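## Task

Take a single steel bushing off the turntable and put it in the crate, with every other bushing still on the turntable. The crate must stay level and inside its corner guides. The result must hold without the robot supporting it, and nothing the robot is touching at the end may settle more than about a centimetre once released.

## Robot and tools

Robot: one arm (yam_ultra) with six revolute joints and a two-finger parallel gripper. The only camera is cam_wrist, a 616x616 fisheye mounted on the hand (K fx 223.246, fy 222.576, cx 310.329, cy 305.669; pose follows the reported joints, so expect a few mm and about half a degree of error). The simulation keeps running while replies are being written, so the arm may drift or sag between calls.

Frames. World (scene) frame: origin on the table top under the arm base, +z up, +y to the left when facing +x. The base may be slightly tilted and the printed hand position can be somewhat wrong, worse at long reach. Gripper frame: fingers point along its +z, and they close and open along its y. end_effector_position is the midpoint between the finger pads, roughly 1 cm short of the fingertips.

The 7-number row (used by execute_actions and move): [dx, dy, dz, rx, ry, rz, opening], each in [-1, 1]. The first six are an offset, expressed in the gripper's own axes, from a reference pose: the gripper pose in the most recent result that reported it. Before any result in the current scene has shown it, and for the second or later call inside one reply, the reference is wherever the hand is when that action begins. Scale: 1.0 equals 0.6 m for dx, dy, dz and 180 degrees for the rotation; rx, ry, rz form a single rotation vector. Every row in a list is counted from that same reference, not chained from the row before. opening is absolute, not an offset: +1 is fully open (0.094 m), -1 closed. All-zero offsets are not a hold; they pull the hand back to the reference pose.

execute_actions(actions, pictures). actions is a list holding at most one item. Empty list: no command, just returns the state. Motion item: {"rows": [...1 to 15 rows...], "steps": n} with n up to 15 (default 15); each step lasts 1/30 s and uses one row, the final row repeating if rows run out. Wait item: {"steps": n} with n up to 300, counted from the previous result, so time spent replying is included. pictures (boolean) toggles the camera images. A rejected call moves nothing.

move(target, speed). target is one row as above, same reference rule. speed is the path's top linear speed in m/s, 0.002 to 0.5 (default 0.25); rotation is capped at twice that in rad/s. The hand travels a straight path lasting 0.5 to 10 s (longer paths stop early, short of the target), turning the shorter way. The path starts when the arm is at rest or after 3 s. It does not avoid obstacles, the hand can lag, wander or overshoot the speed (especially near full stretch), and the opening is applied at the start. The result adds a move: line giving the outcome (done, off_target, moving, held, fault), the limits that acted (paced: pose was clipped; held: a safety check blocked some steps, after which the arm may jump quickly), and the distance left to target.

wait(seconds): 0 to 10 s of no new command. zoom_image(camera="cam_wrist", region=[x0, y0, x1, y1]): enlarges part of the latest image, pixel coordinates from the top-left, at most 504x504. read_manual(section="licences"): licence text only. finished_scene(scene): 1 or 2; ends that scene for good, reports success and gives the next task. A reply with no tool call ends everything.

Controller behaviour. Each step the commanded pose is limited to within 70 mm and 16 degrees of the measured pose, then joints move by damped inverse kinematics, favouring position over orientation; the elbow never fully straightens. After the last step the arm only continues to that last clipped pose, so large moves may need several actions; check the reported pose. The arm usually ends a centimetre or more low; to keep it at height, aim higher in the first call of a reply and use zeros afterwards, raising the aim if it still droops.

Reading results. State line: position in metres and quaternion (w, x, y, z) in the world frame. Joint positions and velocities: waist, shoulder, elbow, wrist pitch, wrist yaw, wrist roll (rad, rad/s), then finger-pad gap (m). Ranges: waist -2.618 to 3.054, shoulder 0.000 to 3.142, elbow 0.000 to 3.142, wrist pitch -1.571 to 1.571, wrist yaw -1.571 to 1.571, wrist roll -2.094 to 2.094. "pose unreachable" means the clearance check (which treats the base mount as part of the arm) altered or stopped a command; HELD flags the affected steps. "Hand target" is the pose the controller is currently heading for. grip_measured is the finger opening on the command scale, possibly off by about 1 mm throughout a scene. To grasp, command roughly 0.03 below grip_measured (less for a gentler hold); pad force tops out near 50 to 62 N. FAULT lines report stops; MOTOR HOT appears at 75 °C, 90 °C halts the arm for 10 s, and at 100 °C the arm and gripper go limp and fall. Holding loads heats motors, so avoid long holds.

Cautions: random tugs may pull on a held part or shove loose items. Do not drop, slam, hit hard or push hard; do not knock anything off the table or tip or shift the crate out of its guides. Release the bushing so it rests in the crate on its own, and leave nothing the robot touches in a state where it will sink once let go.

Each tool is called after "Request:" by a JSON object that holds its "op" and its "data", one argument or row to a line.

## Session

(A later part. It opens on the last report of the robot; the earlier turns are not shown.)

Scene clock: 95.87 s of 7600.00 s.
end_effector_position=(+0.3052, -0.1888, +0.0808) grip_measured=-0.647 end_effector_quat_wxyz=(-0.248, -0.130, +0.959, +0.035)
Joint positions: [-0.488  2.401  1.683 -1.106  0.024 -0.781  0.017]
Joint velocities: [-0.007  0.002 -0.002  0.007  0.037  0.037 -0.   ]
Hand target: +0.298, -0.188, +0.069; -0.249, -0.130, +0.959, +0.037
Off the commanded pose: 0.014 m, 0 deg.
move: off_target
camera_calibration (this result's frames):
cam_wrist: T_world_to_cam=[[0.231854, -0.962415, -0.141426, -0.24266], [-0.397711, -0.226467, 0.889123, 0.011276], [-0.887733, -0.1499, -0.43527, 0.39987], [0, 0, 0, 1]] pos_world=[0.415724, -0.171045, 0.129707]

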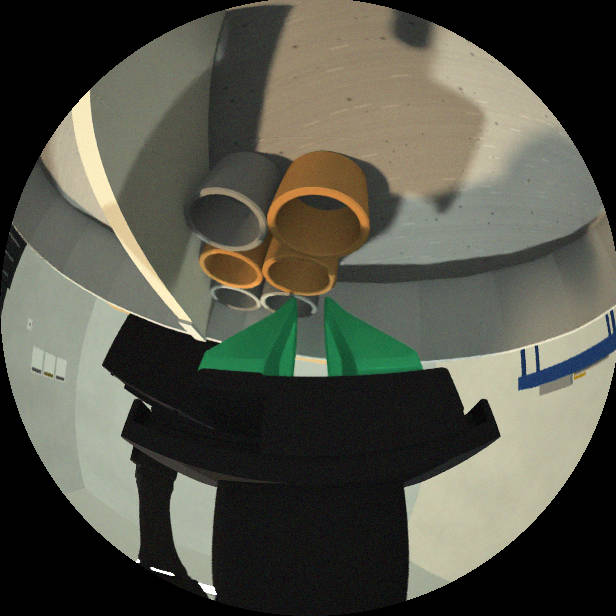

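Request:
{"op": "move", "data": {
  "target": [0.035,-0.008,0.0,0,0,0,-0.65],
  "speed": 0.05
}}

Request:
{"op": "move", "data": {
  "target": [0.0,-0.004,0.025,0,0,0,-0.65],
  "speed": 0.04
}}

Request:
{"op": "zoom_image", "data": {
  "camera": "cam_wrist",
  "region": [210,200,410,380]
}}

Scene clock: 99.63 s of 7600.00 s.
end_effector_position=(+0.3022, -0.1885, +0.0829) grip_measured=-0.647 end_effector_quat_wxyz=(-0.234, -0.136, +0.962, +0.046)
Joint positions: [-0.505  2.377  1.646 -1.082 -0.003 -0.813  0.017]
Joint velocities: [-0.007 -0.007 -0.002  0.022 -0.051  0.022  0.001]
Hand target: +0.289, -0.199, +0.090; -0.248, -0.130, +0.959, +0.036
Off the commanded pose: 0.019 m, 2 deg.
move: off_target
camera_calibration (this result's frames):
cam_wrist: T_world_to_cam=[[0.239409, -0.957597, -0.160287, -0.241237], [-0.418866, -0.250801, 0.872726, 0.0114089], [-0.875919, -0.1418, -0.461149, 0.39823], [0, 0, 0, 1]] pos_world=[0.411351, -0.171677, 0.13502]

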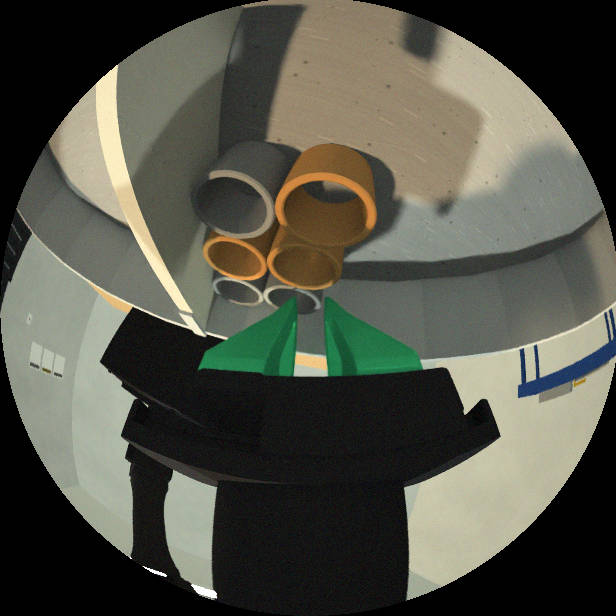

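Scene clock: 100.33 s of 7600.00 s.
end_effector_position=(+0.3027, -0.1885, +0.0826) grip_measured=-0.647 end_effector_quat_wxyz=(-0.233, -0.136, +0.962, +0.046)
Joint positions: [-0.504  2.377  1.646 -1.08  -0.004 -0.813  0.017]
Joint velocities: [ 0.002 -0.022 -0.012 -0.007  0.066  0.051 -0.   ]
Hand target: +0.295, -0.190, +0.070; -0.235, -0.136, +0.961, +0.046
Off the commanded pose: 0.015 m, 0 deg.
move: off_target
camera_calibration (this result's frames):
cam_wrist: T_world_to_cam=[[0.240054, -0.957505, -0.159866, -0.241558], [-0.420695, -0.251025, 0.871781, 0.0124656], [-0.874865, -0.14202, -0.463078, 0.398367], [0, 0, 0, 1]] pos_world=[0.411749, -0.171587, 0.134991]

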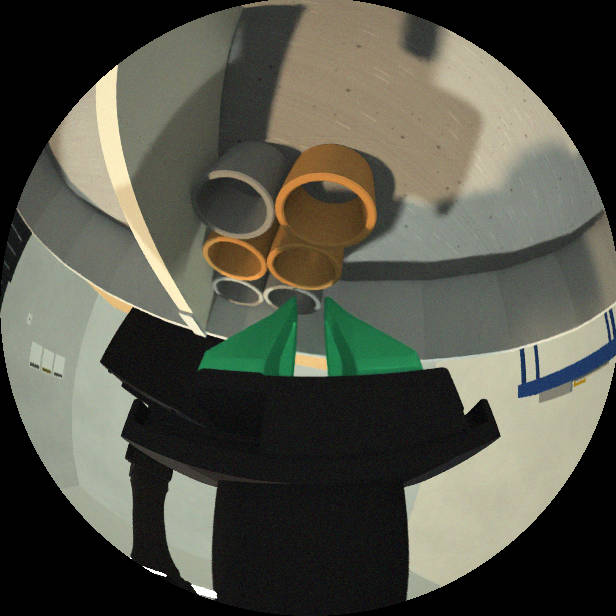

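Region (210, 200, 410, 380) of cam_wrist's 616x616 image, scaled by 2.520, with more detail than that image has; it fills the top 454 rows of this view, and the rest is white.

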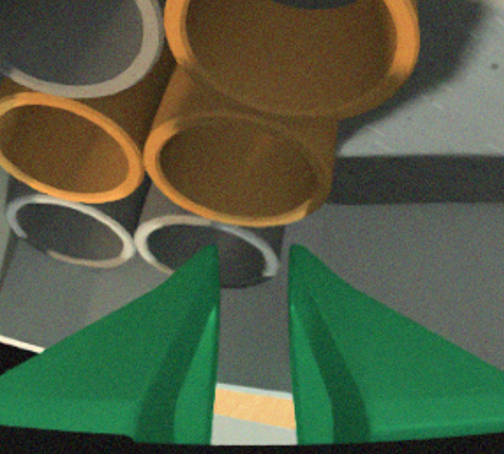

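Request:
{"op": "move", "data": {
  "target": [-0.072,-0.04,-0.098,0.03,-0.15,0.088,-0.55],
  "speed": 0.15
}}

Scene clock: 109.83 s of 7600.00 s.
end_effector_position=(+0.3676, -0.1958, +0.1010) grip_measured=-0.553 end_effector_quat_wxyz=(-0.024, -0.010, +1.000, +0.003)
Joint positions: [-0.543  2.179  1.456 -0.709 -0.206 -0.552  0.021]
Joint velocities: [ 0.002  0.002 -0.022  0.051  0.066 -0.051 -0.001]
Hand target: +0.374, -0.201, +0.113; -0.001, -0.003, +1.000, -0.004
Off the commanded pose: 0.013 m, 3 deg.
move: off_target
camera_calibration (this result's frames):
cam_wrist: T_world_to_cam=[[0.0230011, -0.999624, -0.0149195, -0.204342], [-0.781044, -0.0272831, 0.62388, 0.223209], [-0.624053, -0.0026971, -0.781378, 0.429859], [0, 0, 0, 1]] pos_world=[0.44729, -0.197016, 0.193578]

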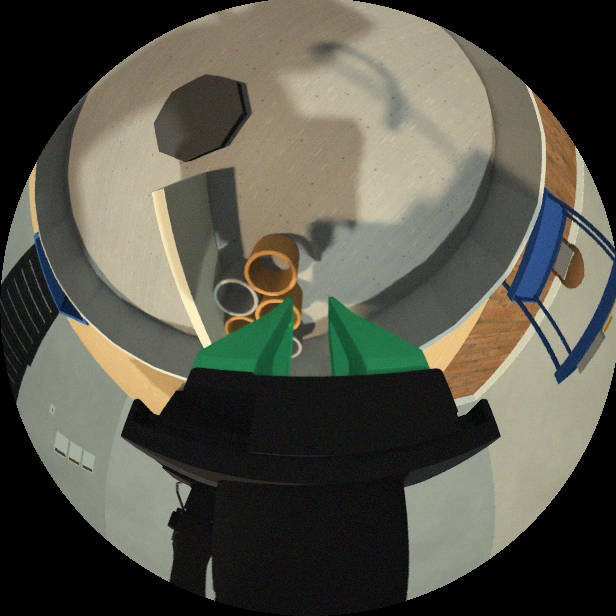

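Request:
{"op": "move", "data": {
  "target": [-0.03,0.012,0.02,0,-0.015,0,-0.55],
  "speed": 0.08
}}

Request:
{"op": "move", "data": {
  "target": [-0.006,0.004,0.035,0,0,0,-0.55],
  "speed": 0.04
}}

Scene clock: 113.63 s of 7600.00 s.
end_effector_position=(+0.3779, -0.1882, +0.0863) grip_measured=-0.553 end_effector_quat_wxyz=(-0.014, -0.010, +1.000, +0.003)
Joint positions: [-0.512  2.21   1.456 -0.654 -0.211 -0.516  0.021]
Joint velocities: [ 0.002  0.007 -0.017  0.007 -0.037 -0.007  0.   ]
Hand target: +0.385, -0.188, +0.088; -0.001, -0.010, +1.000, +0.003
Off the commanded pose: 0.007 m, 2 deg.
move: done
camera_calibration (this result's frames):
cam_wrist: T_world_to_cam=[[0.0232006, -0.999617, -0.0150627, -0.197221], [-0.793039, -0.0275759, 0.608546, 0.246407], [-0.608728, -0.00217328, -0.793376, 0.420166], [0, 0, 0, 1]] pos_world=[0.455753, -0.189438, 0.180428]

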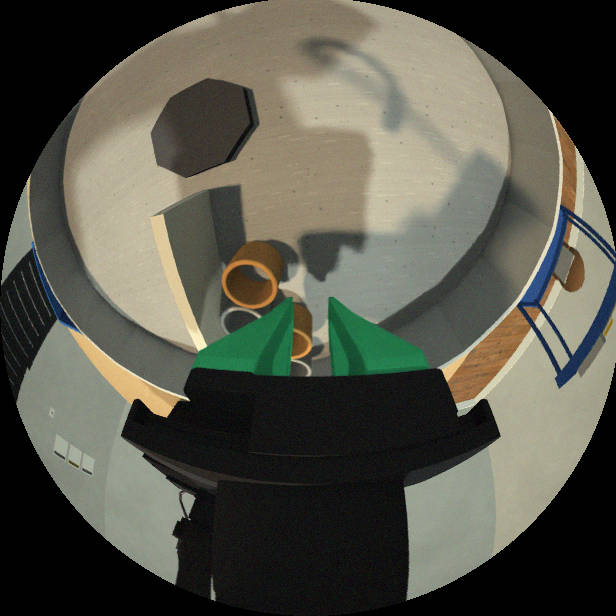

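Scene clock: 114.40 s of 7600.00 s.
end_effector_position=(+0.3734, -0.1826, +0.0654) grip_measured=-0.553 end_effector_quat_wxyz=(-0.026, -0.009, +1.000, +0.011)
Joint positions: [-0.495  2.262  1.456 -0.627 -0.211 -0.503  0.021]
Joint velocities: [-0.007  0.002  0.017 -0.022 -0.007  0.022 -0.001]
Hand target: +0.380, -0.186, +0.065; -0.015, -0.010, +1.000, +0.004
Off the commanded pose: 0.008 m, 2 deg.
move: done
camera_calibration (this result's frames):
cam_wrist: T_world_to_cam=[[0.0199613, -0.999322, -0.0309232, -0.189551], [-0.778529, -0.0349417, 0.626635, 0.247781], [-0.627291, 0.0115662, -0.778699, 0.409282], [0, 0, 0, 1]] pos_world=[0.453427, -0.185499, 0.157578]

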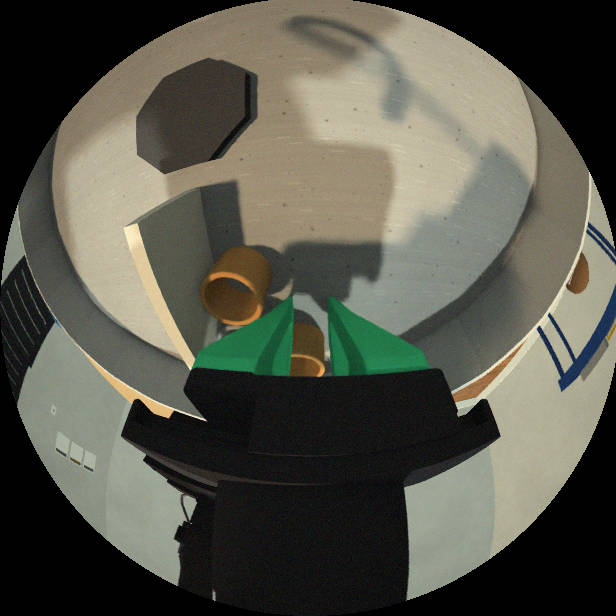

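Request:
{"op": "move", "data": {
  "target": [0.0,0.0,-0.07,-0.08,-0.02,0,-0.7],
  "speed": 0.15
}}

Request:
{"op": "move", "data": {
  "target": [0.015,0.03,-0.005,0,0,0,-0.7],
  "speed": 0.1
}}

Request:
{"op": "zoom_image", "data": {
  "camera": "cam_wrist",
  "region": [210,200,410,380]
}}

Scene clock: 120.43 s of 7600.00 s.
end_effector_position=(+0.3655, -0.1771, +0.0976) grip_measured=-0.697 end_effector_quat_wxyz=(-0.012, -0.003, +0.991, +0.135)
Joint positions: [-0.602  2.281  1.573 -0.879 -0.444 -0.651  0.014]
Joint velocities: [-0.012  0.002 -0.007  0.007  0.022 -0.007 -0.001]
Hand target: +0.376, -0.184, +0.108; +0.006, -0.005, +0.991, +0.134
Off the commanded pose: 0.015 m, 2 deg.
move: off_target
camera_calibration (this result's frames):
cam_wrist: T_world_to_cam=[[0.00566019, -0.96103, -0.276387, -0.14693], [-0.795623, -0.171759, 0.580933, 0.208138], [-0.605766, 0.216611, -0.76559, 0.456627], [0, 0, 0, 1]] pos_world=[0.443039, -0.204365, 0.188065]

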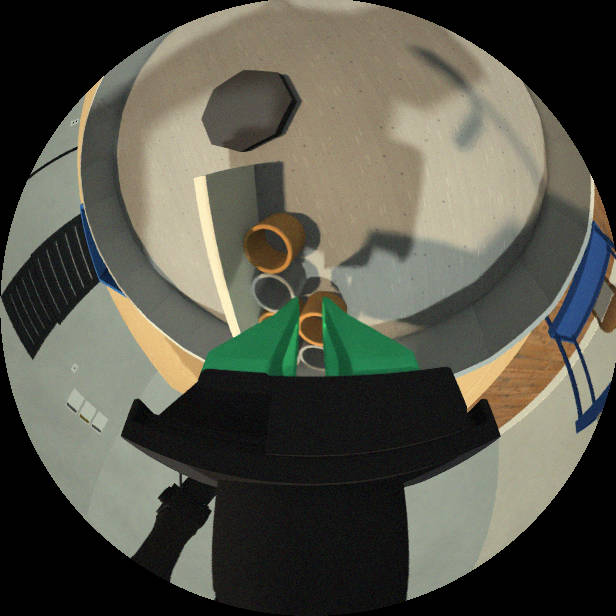

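Scene clock: 121.17 s of 7600.00 s.
end_effector_position=(+0.3504, -0.1596, +0.0962) grip_measured=-0.698 end_effector_quat_wxyz=(-0.028, +0.003, +0.989, +0.146)
Joint positions: [-0.586  2.244  1.49  -0.867 -0.443 -0.635  0.014]
Joint velocities: [-0.002  0.002  0.002 -0.007 -0.007 -0.051 -0.001]
Hand target: +0.357, -0.160, +0.106; -0.013, -0.003, +0.991, +0.136
Off the commanded pose: 0.011 m, 2 deg.
move: off_target
camera_calibration (this result's frames):
cam_wrist: T_world_to_cam=[[-0.0105427, -0.955066, -0.296204, -0.121879], [-0.776873, -0.178678, 0.603773, 0.190045], [-0.629569, 0.236479, -0.740082, 0.451573], [0, 0, 0, 1]] pos_world=[0.430652, -0.189233, 0.183356]

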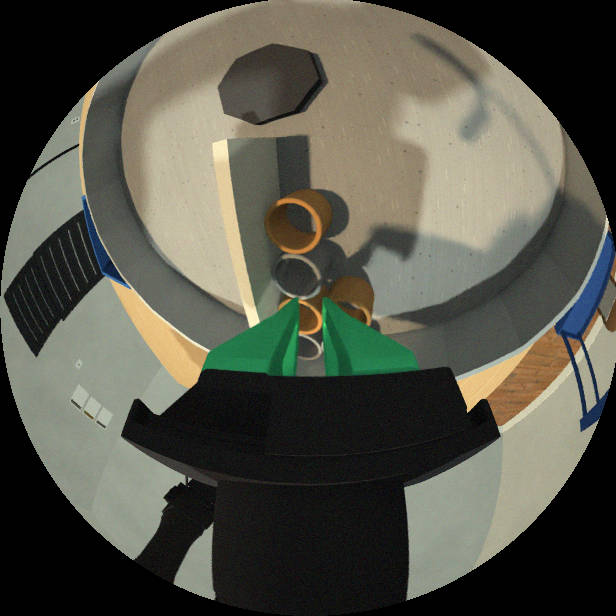

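Region (210, 200, 410, 380) of cam_wrist's 616x616 image, scaled by 2.520, with more detail than that image has; it fills the top 454 rows of this view, and the rest is white.

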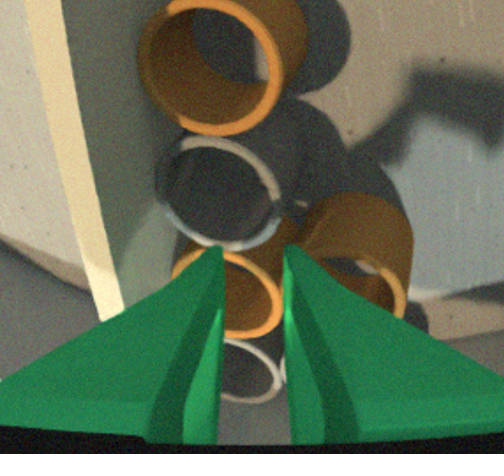

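Request:
{"op": "move", "data": {
  "target": [-0.03,-0.017,0.012,0,-0.015,-0.04,-0.65],
  "speed": 0.06
}}

Request:
{"op": "zoom_image", "data": {
  "camera": "cam_wrist",
  "region": [210,200,410,380]
}}

Scene clock: 126.03 s of 7600.00 s.
end_effector_position=(+0.3564, -0.1593, +0.0923) grip_measured=-0.653 end_effector_quat_wxyz=(-0.013, -0.043, +0.987, +0.157)
Joint positions: [-0.586  2.269  1.516 -0.867 -0.47  -0.731  0.016]
Joint velocities: [ 0.007  0.002  0.012 -0.007  0.037 -0.007 -0.001]
Hand target: +0.367, -0.167, +0.086; +0.004, -0.056, +0.988, +0.147
Off the commanded pose: 0.016 m, 3 deg.
move: off_target
camera_calibration (this result's frames):
cam_wrist: T_world_to_cam=[[0.0850944, -0.944057, -0.318614, -0.152992], [-0.783584, -0.260923, 0.56384, 0.190052], [-0.615431, 0.201681, -0.761951, 0.443872], [0, 0, 0, 1]] pos_world=[0.435113, -0.184365, 0.182305]

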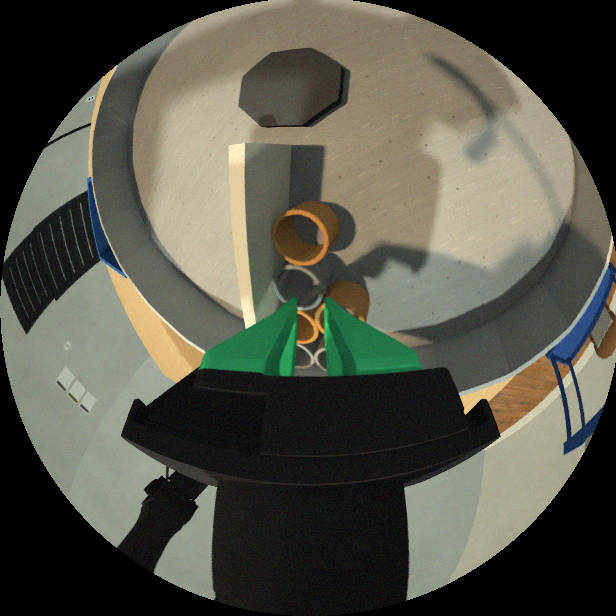

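Region (210, 200, 410, 380) of cam_wrist's 616x616 image, scaled by 2.520, with more detail than that image has; it fills the top 454 rows of this view, and the rest is white.

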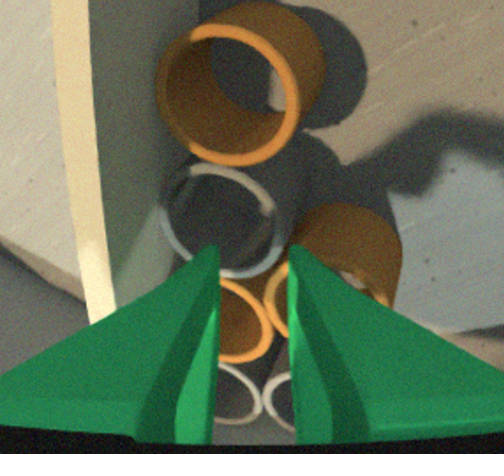

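Request:
{"op": "move", "data": {
  "target": [-0.02,-0.035,-0.02,-0.07,-0.01,0,-0.7],
  "speed": 0.08
}}

Request:
{"op": "move", "data": {
  "target": [-0.012,-0.01,0.015,0,0,0,-0.7],
  "speed": 0.05
}}

Request:
{"op": "zoom_image", "data": {
  "camera": "cam_wrist",
  "region": [210,200,410,380]
}}

Scene clock: 131.83 s of 7600.00 s.
end_effector_position=(+0.3612, -0.1718, +0.0934) grip_measured=-0.698 end_effector_quat_wxyz=(-0.020, -0.033, +0.962, +0.270)
Joint positions: [-0.66   2.509  1.864 -1.221 -0.616 -0.903  0.014]
Joint velocities: [-0.002  0.002  0.007 -0.066 -0.066 -0.081  0.   ]
Hand target: +0.369, -0.182, +0.096; -0.001, -0.038, +0.964, +0.263
Off the commanded pose: 0.014 m, 2 deg.
move: off_target
camera_calibration (this result's frames):
cam_wrist: T_world_to_cam=[[0.0549185, -0.84708, -0.52862, -0.117661], [-0.774638, -0.370192, 0.512731, 0.172747], [-0.630015, 0.381331, -0.676511, 0.478365], [0, 0, 0, 1]] pos_world=[0.441656, -0.218134, 0.172848]

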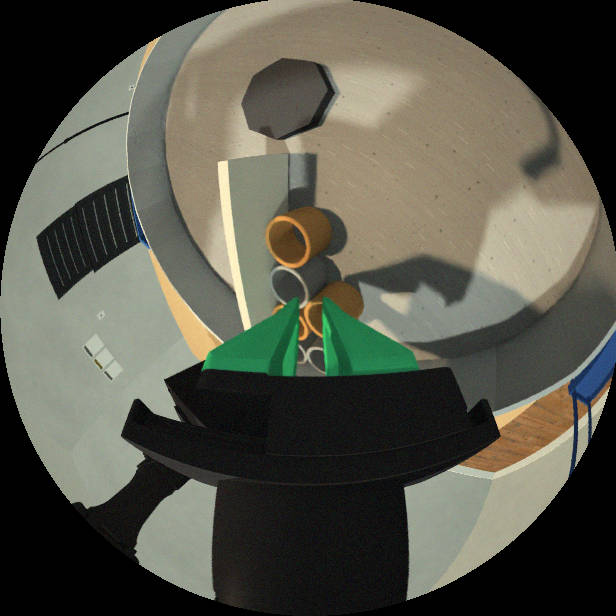

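Scene clock: 132.57 s of 7600.00 s.
end_effector_position=(+0.3598, -0.1673, +0.0928) grip_measured=-0.698 end_effector_quat_wxyz=(-0.030, -0.020, +0.959, +0.281)
Joint positions: [-0.656  2.522  1.877 -1.246 -0.623 -0.886  0.014]
Joint velocities: [ 0.007  0.002  0.007 -0.066  0.051 -0.007 -0.001]
Hand target: +0.368, -0.171, +0.083; -0.020, -0.033, +0.962, +0.271
Off the commanded pose: 0.014 m, 2 deg.
move: off_target
camera_calibration (this result's frames):
cam_wrist: T_world_to_cam=[[0.0243752, -0.836931, -0.546766, -0.0996678], [-0.768508, -0.365484, 0.525183, 0.171082], [-0.639376, 0.407393, -0.652097, 0.480813], [0, 0, 0, 1]] pos_world=[0.441328, -0.216767, 0.169192]

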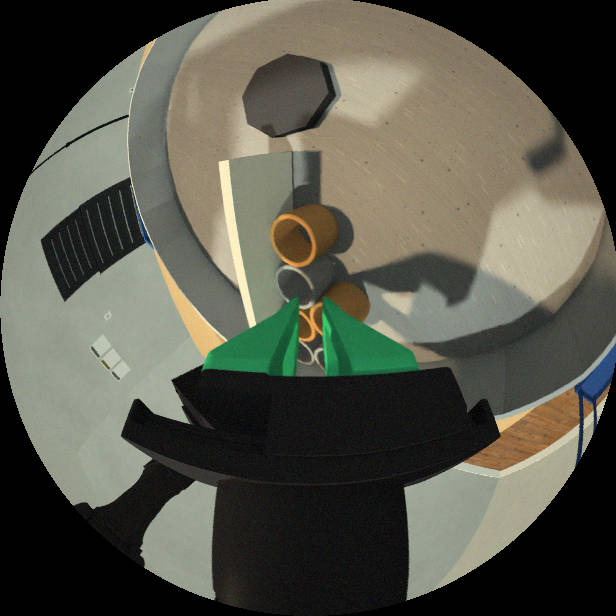

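Region (210, 200, 410, 380) of cam_wrist's 616x616 image, scaled by 2.520, with more detail than that image has; it fills the top 454 rows of this view, and the rest is white.

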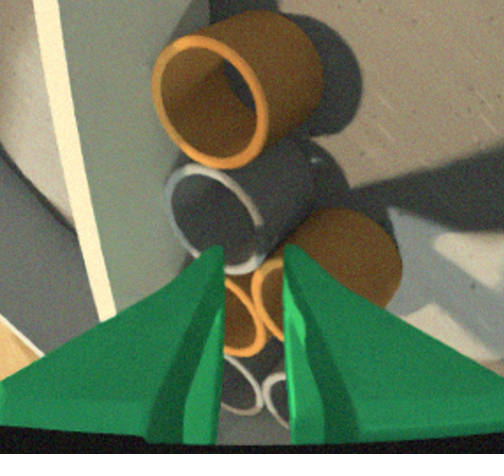

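Request:
{"op": "move", "data": {
  "target": [-0.035,-0.005,-0.02,0,-0.02,-0.03,-0.72],
  "speed": 0.08
}}

Request:
{"op": "move", "data": {
  "target": [-0.012,-0.012,0.025,0,0,0,-0.72],
  "speed": 0.05
}}

Request:
{"op": "zoom_image", "data": {
  "camera": "cam_wrist",
  "region": [210,200,410,380]
}}

Scene clock: 136.97 s of 7600.00 s.
end_effector_position=(+0.3696, -0.1696, +0.0924) grip_measured=-0.718 end_effector_quat_wxyz=(-0.010, -0.047, +0.957, +0.285)
Joint positions: [-0.654  2.547  1.926 -1.26  -0.647 -0.942  0.013]
Joint velocities: [-0.002  0.012 -0.007 -0.007 -0.066  0.022  0.001]
Hand target: +0.381, -0.175, +0.100; +0.013, -0.056, +0.958, +0.282
Off the commanded pose: 0.015 m, 3 deg.
move: off_target
camera_calibration (this result's frames):
cam_wrist: T_world_to_cam=[[0.0887181, -0.827868, -0.553863, -0.123664], [-0.779566, -0.403833, 0.478745, 0.179879], [-0.620005, 0.389299, -0.681204, 0.48019], [0, 0, 0, 1]] pos_world=[0.448919, -0.216674, 0.172498]

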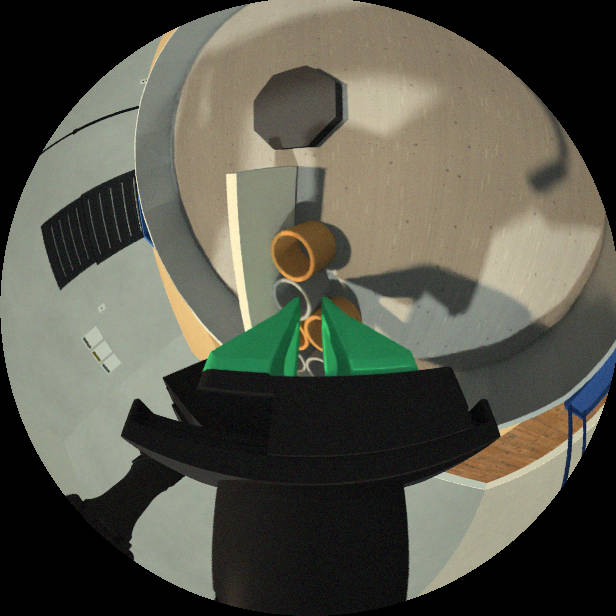

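Scene clock: 137.67 s of 7600.00 s.
end_effector_position=(+0.3651, -0.1615, +0.0781) grip_measured=-0.718 end_effector_quat_wxyz=(-0.025, -0.038, +0.954, +0.296)
Joint positions: [-0.637  2.583  1.926 -1.254 -0.648 -0.921  0.013]
Joint velocities: [-0.022  0.002 -0.002 -0.007  0.051 -0.037  0.001]
Hand target: +0.376, -0.166, +0.076; -0.009, -0.048, +0.957, +0.286
Off the commanded pose: 0.013 m, 2 deg.
move: off_target
camera_calibration (this result's frames):
cam_wrist: T_world_to_cam=[[0.0610218, -0.816391, -0.574266, -0.110925], [-0.765544, -0.407463, 0.497912, 0.179213], [-0.640483, 0.409243, -0.649847, 0.472793], [0, 0, 0, 1]] pos_world=[0.44678, -0.211022, 0.15431]

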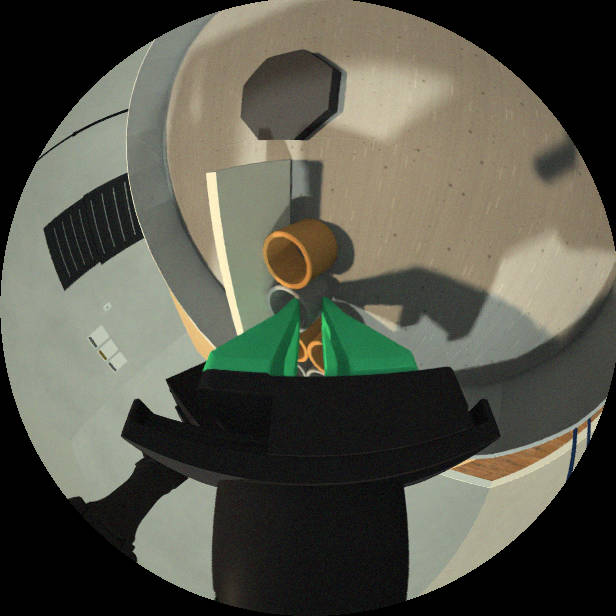

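Region (210, 200, 410, 380) of cam_wrist's 616x616 image, scaled by 2.520, with more detail than that image has; it fills the top 454 rows of this view, and the rest is white.

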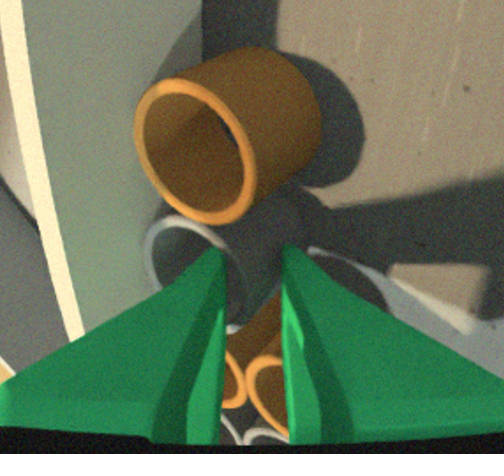

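Request:
{"op": "move", "data": {
  "target": [0.0,0.006,0.014,0,0,0,-0.66],
  "speed": 0.04
}}

Request:
{"op": "move", "data": {
  "target": [-0.006,-0.01,0.02,0.03,0,0,-0.66],
  "speed": 0.04
}}

Request:
{"op": "zoom_image", "data": {
  "camera": "cam_wrist",
  "region": [210,200,410,380]
}}

Scene clock: 141.07 s of 7600.00 s.
end_effector_position=(+0.3658, -0.1600, +0.0762) grip_measured=-0.662 end_effector_quat_wxyz=(-0.023, -0.037, +0.954, +0.296)
Joint positions: [-0.633  2.579  1.914 -1.237 -0.652 -0.912  0.016]
Joint velocities: [-0.002 -0.012 -0.007 -0.066 -0.066  0.007 -0.   ]
Hand target: +0.364, -0.154, +0.073; -0.025, -0.038, +0.954, +0.297
Off the commanded pose: 0.007 m, 0 deg.
move: done
camera_calibration (this result's frames):
cam_wrist: T_world_to_cam=[[0.0593677, -0.81757, -0.572761, -0.110557], [-0.768627, -0.403541, 0.496353, 0.183248], [-0.636936, 0.410772, -0.652364, 0.470536], [0, 0, 0, 1]] pos_world=[0.447114, -0.209723, 0.152683]

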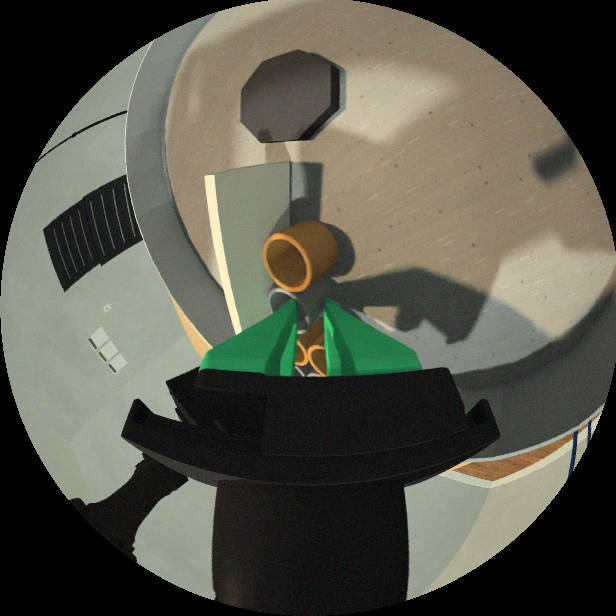

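Scene clock: 142.47 s of 7600.00 s.
end_effector_position=(+0.3671, -0.1599, +0.0737) grip_measured=-0.661 end_effector_quat_wxyz=(-0.025, -0.025, +0.963, +0.266)
Joint positions: [-0.618  2.526  1.836 -1.141 -0.618 -0.832  0.016]
Joint velocities: [-0.007  0.002 -0.017  0.022 -0.007  0.022 -0.   ]
Hand target: +0.369, -0.158, +0.063; -0.023, -0.038, +0.967, +0.252
Off the commanded pose: 0.011 m, 2 deg.
move: off_target
camera_calibration (this result's frames):
cam_wrist: T_world_to_cam=[[0.0374631, -0.853213, -0.520215, -0.113465], [-0.772208, -0.355135, 0.526852, 0.192329], [-0.634264, 0.381977, -0.672163, 0.465547], [0, 0, 0, 1]] pos_world=[0.448049, -0.206335, 0.152568]

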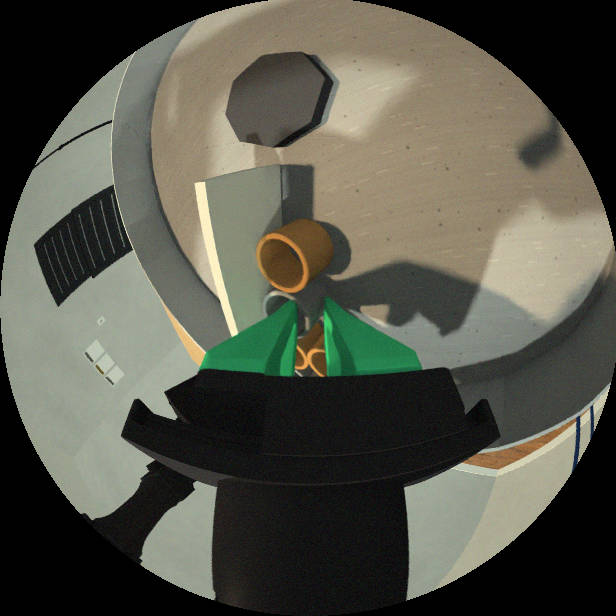

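Region (210, 200, 410, 380) of cam_wrist's 616x616 image, scaled by 2.520, with more detail than that image has; it fills the top 454 rows of this view, and the rest is white.

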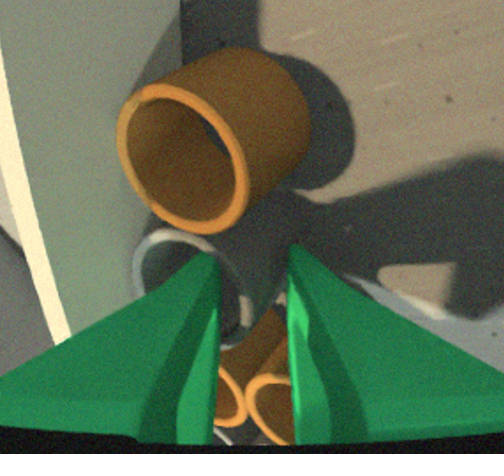

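Request:
{"op": "move", "data": {
  "target": [0.022,0.006,0,0,0,0,-0.66],
  "speed": 0.04
}}

Request:
{"op": "move", "data": {
  "target": [0.003,-0.01,0.025,0.02,0,0,-0.66],
  "speed": 0.04
}}

Request:
{"op": "zoom_image", "data": {
  "camera": "cam_wrist",
  "region": [210,200,410,380]
}}

Scene clock: 146.27 s of 7600.00 s.
end_effector_position=(+0.3667, -0.1597, +0.0741) grip_measured=-0.661 end_effector_quat_wxyz=(-0.014, -0.035, +0.966, +0.258)
Joint positions: [-0.618  2.497  1.788 -1.092 -0.618 -0.84   0.016]
Joint velocities: [-0.002  0.012 -0.037 -0.051  0.051  0.037 -0.   ]
Hand target: +0.354, -0.157, +0.076; -0.025, -0.025, +0.963, +0.266
Off the commanded pose: 0.013 m, 2 deg.
move: off_target
camera_calibration (this result's frames):
cam_wrist: T_world_to_cam=[[0.0635822, -0.860576, -0.505338, -0.124959], [-0.781742, -0.357708, 0.510807, 0.196165], [-0.620352, 0.362565, -0.695493, 0.458968], [0, 0, 0, 1]] pos_world=[0.446018, -0.203773, 0.15586]

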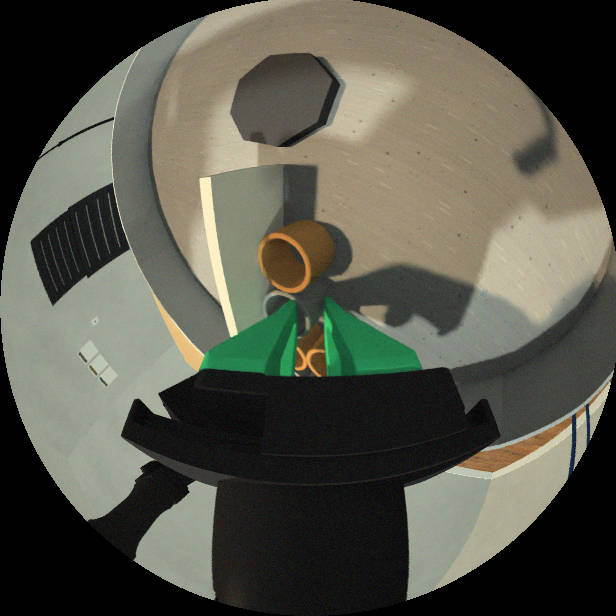

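Scene clock: 147.30 s of 7600.00 s.
end_effector_position=(+0.3676, -0.1592, +0.0732) grip_measured=-0.661 end_effector_quat_wxyz=(-0.007, -0.025, +0.969, +0.244)
Joint positions: [-0.613  2.464  1.733 -1.028 -0.611 -0.796  0.016]
Joint velocities: [-0.007 -0.002  0.007 -0.007 -0.051  0.022 -0.   ]
Hand target: +0.364, -0.157, +0.059; -0.014, -0.036, +0.973, +0.229
Off the commanded pose: 0.015 m, 2 deg.
move: off_target
camera_calibration (this result's frames):
cam_wrist: T_world_to_cam=[[0.0489697, -0.875808, -0.480168, -0.123922], [-0.793659, -0.325989, 0.513651, 0.206683], [-0.606389, 0.355936, -0.711057, 0.45368], [0, 0, 0, 1]] pos_world=[0.445211, -0.202637, 0.156926]

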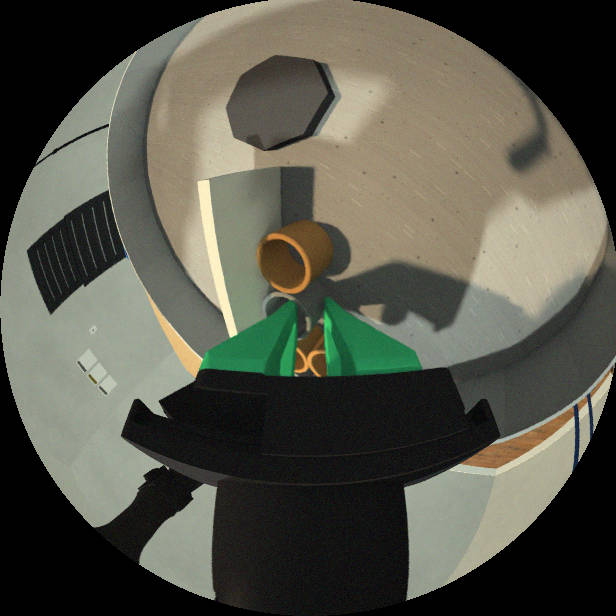

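Region (210, 200, 410, 380) of cam_wrist's 616x616 image, scaled by 2.520, with more detail than that image has; it fills the top 454 rows of this view, and the rest is white.

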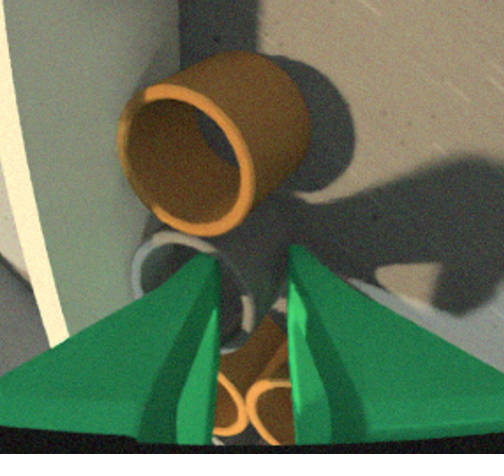

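Request:
{"op": "move", "data": {
  "target": [-0.04,-0.06,-0.02,0,0,0,-0.7],
  "speed": 0.04
}}

Scene clock: 151.37 s of 7600.00 s.
end_effector_position=(+0.3790, -0.1766, +0.0692) grip_measured=-0.697 end_effector_quat_wxyz=(-0.037, -0.009, +0.962, +0.269)
Joint positions: [-0.629  2.637  2.039 -1.259 -0.61  -0.82   0.014]
Joint velocities: [ 0.017 -0.007 -0.007 -0.022 -0.081 -0.037 -0.001]
Hand target: +0.392, -0.195, +0.067; -0.007, -0.025, +0.970, +0.243
Off the commanded pose: 0.024 m, 5 deg.
move: off_target
camera_calibration (this result's frames):
cam_wrist: T_world_to_cam=[[0.00133285, -0.850685, -0.525674, -0.115986], [-0.763888, -0.340109, 0.548453, 0.195989], [-0.645347, 0.400825, -0.650281, 0.482453], [0, 0, 0, 1]] pos_world=[0.461218, -0.225389, 0.145268]

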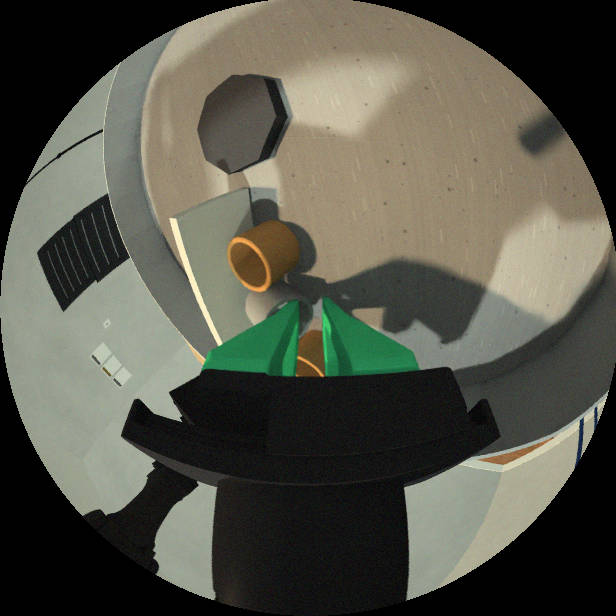

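It's tilted onto the finger; push in and grip.

Request:
{"op": "move", "data": {
  "target": [0,-0.012,0.02,0,0,0,-0.72],
  "speed": 0.03
}}

Request:
{"op": "move", "data": {
  "target": [0,0,0,0,0,0,-1]
}}

Request:
{"op": "move", "data": {
  "target": [0,0.0,-0.2,0.1,0,0,-1],
  "speed": 0.1
}}

Request:
{"op": "zoom_image", "data": {
  "camera": "cam_wrist",
  "region": [210,200,410,380]
}}

Scene clock: 158.97 s of 7600.00 s.
end_effector_position=(+0.3749, -0.1690, +0.0680) grip_measured=-0.718 end_effector_quat_wxyz=(-0.047, +0.000, +0.958, +0.284)
Joint positions: [-0.624  2.649  2.039 -1.287 -0.623 -0.815  0.013]
Joint velocities: [-0.007  0.002  0.007 -0.022 -0.037 -0.037 -0.001]
Hand target: +0.377, -0.176, +0.056; -0.037, -0.009, +0.962, +0.270
Off the commanded pose: 0.015 m, 2 deg.
move: off_target
camera_calibration (this result's frames):
cam_wrist: T_world_to_cam=[[-0.0248021, -0.833851, -0.551432, -0.0957729], [-0.754335, -0.346363, 0.557684, 0.190726], [-0.656021, 0.429796, -0.620412, 0.48286], [0, 0, 0, 1]] pos_world=[0.458262, -0.221331, 0.140395]

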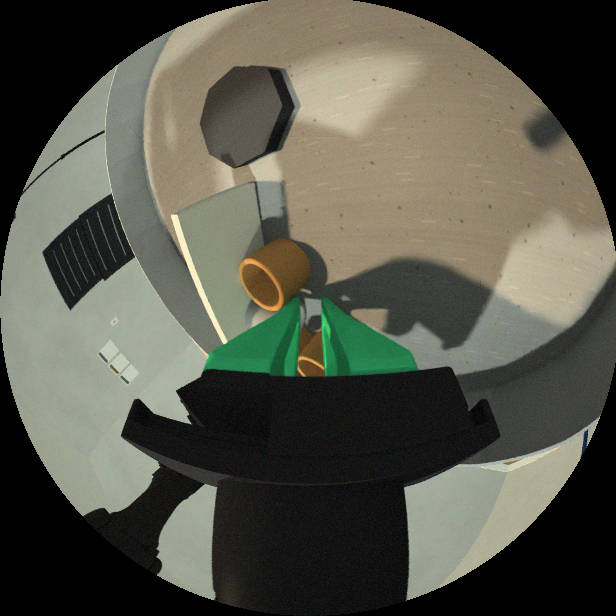

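Scene clock: 159.47 s of 7600.00 s.
end_effector_position=(+0.3727, -0.1690, +0.0656) grip_measured=-0.981 end_effector_quat_wxyz=(-0.051, +0.002, +0.957, +0.285)
Joint positions: [-0.624  2.655  2.039 -1.287 -0.619 -0.814  0.001]
Joint velocities: [-0.022 -0.002 -0.012  0.007 -0.022 -0.022  0.   ]
Hand target: +0.375, -0.169, +0.068; -0.047, +0.000, +0.958, +0.284
Off the commanded pose: 0.003 m, 0 deg.
move: done
camera_calibration (this result's frames):
cam_wrist: T_world_to_cam=[[-0.0301075, -0.833188, -0.552169, -0.0950068], [-0.749924, -0.346397, 0.563581, 0.188473], [-0.660838, 0.431053, -0.614399, 0.481525], [0, 0, 0, 1]] pos_world=[0.45669, -0.221435, 0.137169]

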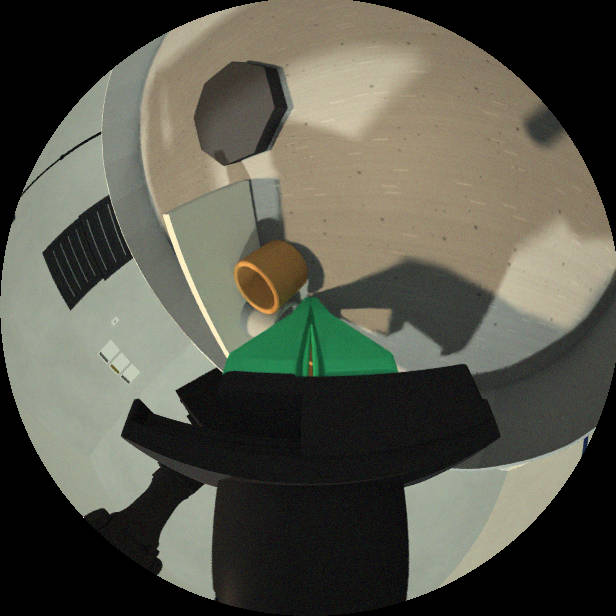

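Scene clock: 161.50 s of 7600.00 s.
end_effector_position=(+0.3774, -0.2244, +0.1433) grip_measured=-0.981 end_effector_quat_wxyz=(-0.074, -0.008, +0.986, +0.150)
Joint positions: [-0.675  2.484  2.119 -1.378 -0.379 -0.773  0.001]
Joint velocities: [-0.002 -0.007 -0.012  0.037  0.022  0.051 -0.001]
Hand target: +0.386, -0.234, +0.165; -0.053, -0.008, +0.990, +0.131
Off the commanded pose: 0.025 m, 3 deg.
move: off_target
camera_calibration (this result's frames):
cam_wrist: T_world_to_cam=[[-0.00407408, -0.952358, -0.304954, -0.170105], [-0.714755, -0.210504, 0.666944, 0.131347], [-0.699364, 0.220684, -0.679845, 0.532975], [0, 0, 0, 1]] pos_world=[0.465931, -0.251971, 0.222865]

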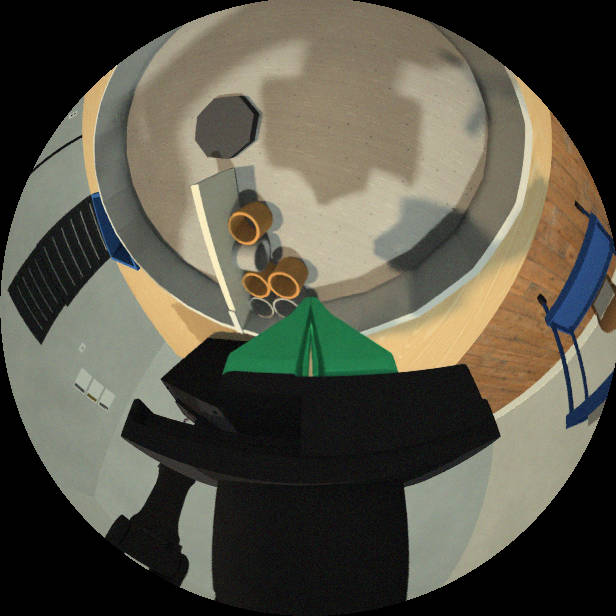

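Region (210, 200, 410, 380) of cam_wrist's 616x616 image, scaled by 2.520, with more detail than that image has; it fills the top 454 rows of this view, and the rest is white.

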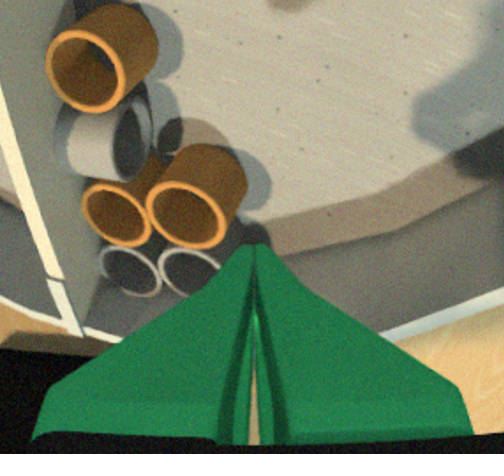

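Request:
{"op": "move", "data": {
  "target": [0.045,0.023,0.09,0.07,-0.02,0,-0.55],
  "speed": 0.15
}}

Scene clock: 167.33 s of 7600.00 s.
end_effector_position=(+0.3370, -0.1940, +0.0921) grip_measured=-0.553 end_effector_quat_wxyz=(-0.058, -0.010, +0.997, +0.054)
Joint positions: [-0.594  2.225  1.46  -0.795 -0.257 -0.632  0.021]
Joint velocities: [-0.012  0.007  0.017  0.051 -0.066 -0.051  0.   ]
Hand target: +0.343, -0.196, +0.102; -0.043, -0.013, +0.998, +0.042
Off the commanded pose: 0.010 m, 2 deg.
move: done
camera_calibration (this result's frames):
cam_wrist: T_world_to_cam=[[0.0157132, -0.992995, -0.117103, -0.188773], [-0.736463, -0.0907096, 0.670369, 0.173305], [-0.676296, 0.0757081, -0.732729, 0.432166], [0, 0, 0, 1]] pos_world=[0.42287, -0.204449, 0.178377]

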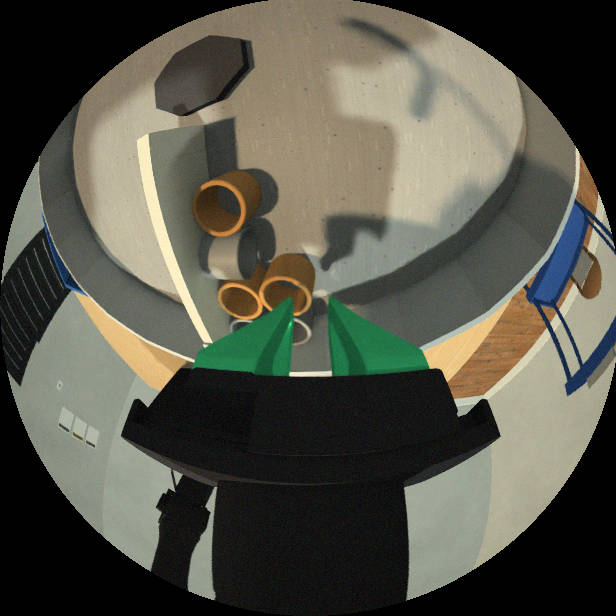

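Request:
{"op": "move", "data": {
  "target": [0,-0.005,0.035,0,0,0,-0.55],
  "speed": 0.04
}}

Request:
{"op": "move", "data": {
  "target": [0,0,0,0,0,0,-1]
}}

Request:
{"op": "move", "data": {
  "target": [-0.03,0,-0.19,0.03,-0.03,0,-1],
  "speed": 0.15
}}

Scene clock: 172.63 s of 7600.00 s.
end_effector_position=(+0.3359, -0.1960, +0.0737) grip_measured=-0.553 end_effector_quat_wxyz=(-0.058, -0.010, +0.997, +0.054)
Joint positions: [-0.589  2.272  1.46  -0.747 -0.257 -0.628  0.021]
Joint velocities: [-0.027 -0.002 -0.002 -0.022  0.037 -0.007  0.   ]
Hand target: +0.334, -0.195, +0.071; -0.058, -0.010, +0.997, +0.054
Off the commanded pose: 0.003 m, 0 deg.
move: done
camera_calibration (this result's frames):
cam_wrist: T_world_to_cam=[[0.0170894, -0.992886, -0.117835, -0.193365], [-0.735965, -0.0922662, 0.670703, 0.184175], [-0.676804, 0.0752609, -0.732306, 0.418141], [0, 0, 0, 1]] pos_world=[0.42185, -0.206466, 0.159895]

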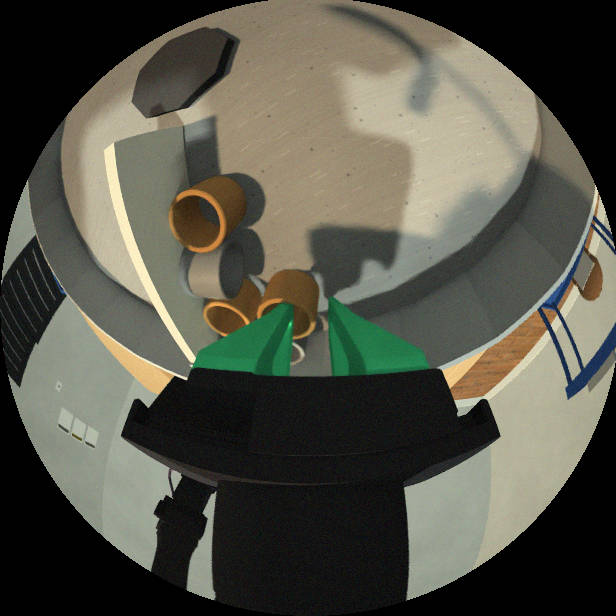

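Scene clock: 173.13 s of 7600.00 s.
end_effector_position=(+0.3395, -0.1962, +0.0771) grip_measured=-0.841 end_effector_quat_wxyz=(-0.051, -0.010, +0.997, +0.055)
Joint positions: [-0.591  2.263  1.461 -0.746 -0.268 -0.628  0.007]
Joint velocities: [-0.012  0.002  0.017 -0.037  0.051  0.007 -0.001]
Hand target: +0.336, -0.196, +0.074; -0.058, -0.010, +0.997, +0.054
Off the commanded pose: 0.005 m, 1 deg.
move: done
camera_calibration (this result's frames):
cam_wrist: T_world_to_cam=[[0.0174153, -0.992701, -0.119334, -0.193093], [-0.746264, -0.092337, 0.659215, 0.188874], [-0.665422, 0.0775742, -0.742425, 0.420488], [0, 0, 0, 1]] pos_world=[0.424115, -0.206862, 0.16463]

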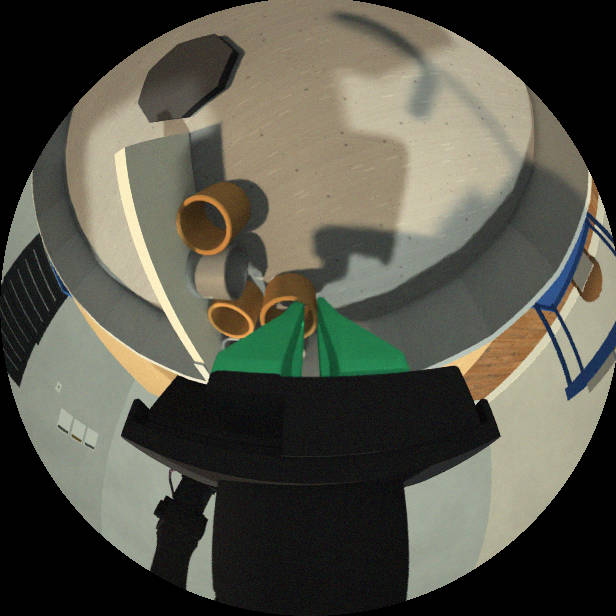

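Scene clock: 174.50 s of 7600.00 s.
end_effector_position=(+0.3623, -0.1986, +0.1697) grip_measured=-0.841 end_effector_quat_wxyz=(-0.023, -0.010, +0.999, +0.024)
Joint positions: [-0.611  2.059  1.537 -0.947 -0.25  -0.628  0.007]
Joint velocities: [ 0.007 -0.002  0.002 -0.051 -0.081 -0.022 -0.001]
Hand target: +0.371, -0.208, +0.189; -0.004, -0.011, +1.000, +0.007
Off the commanded pose: 0.022 m, 3 deg.
move: off_target
camera_calibration (this result's frames):
cam_wrist: T_world_to_cam=[[0.0229157, -0.998142, -0.056461, -0.1986], [-0.782276, -0.0530685, 0.620668, 0.171974], [-0.622511, 0.029945, -0.782038, 0.486316], [0, 0, 0, 1]] pos_world=[0.441819, -0.203668, 0.262366]

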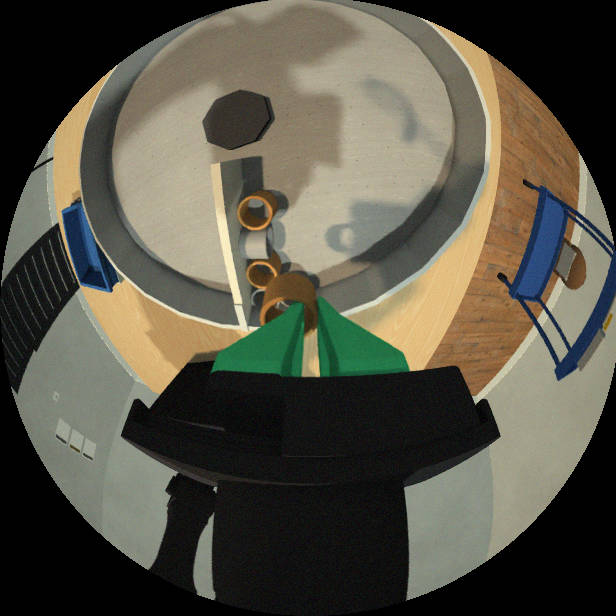

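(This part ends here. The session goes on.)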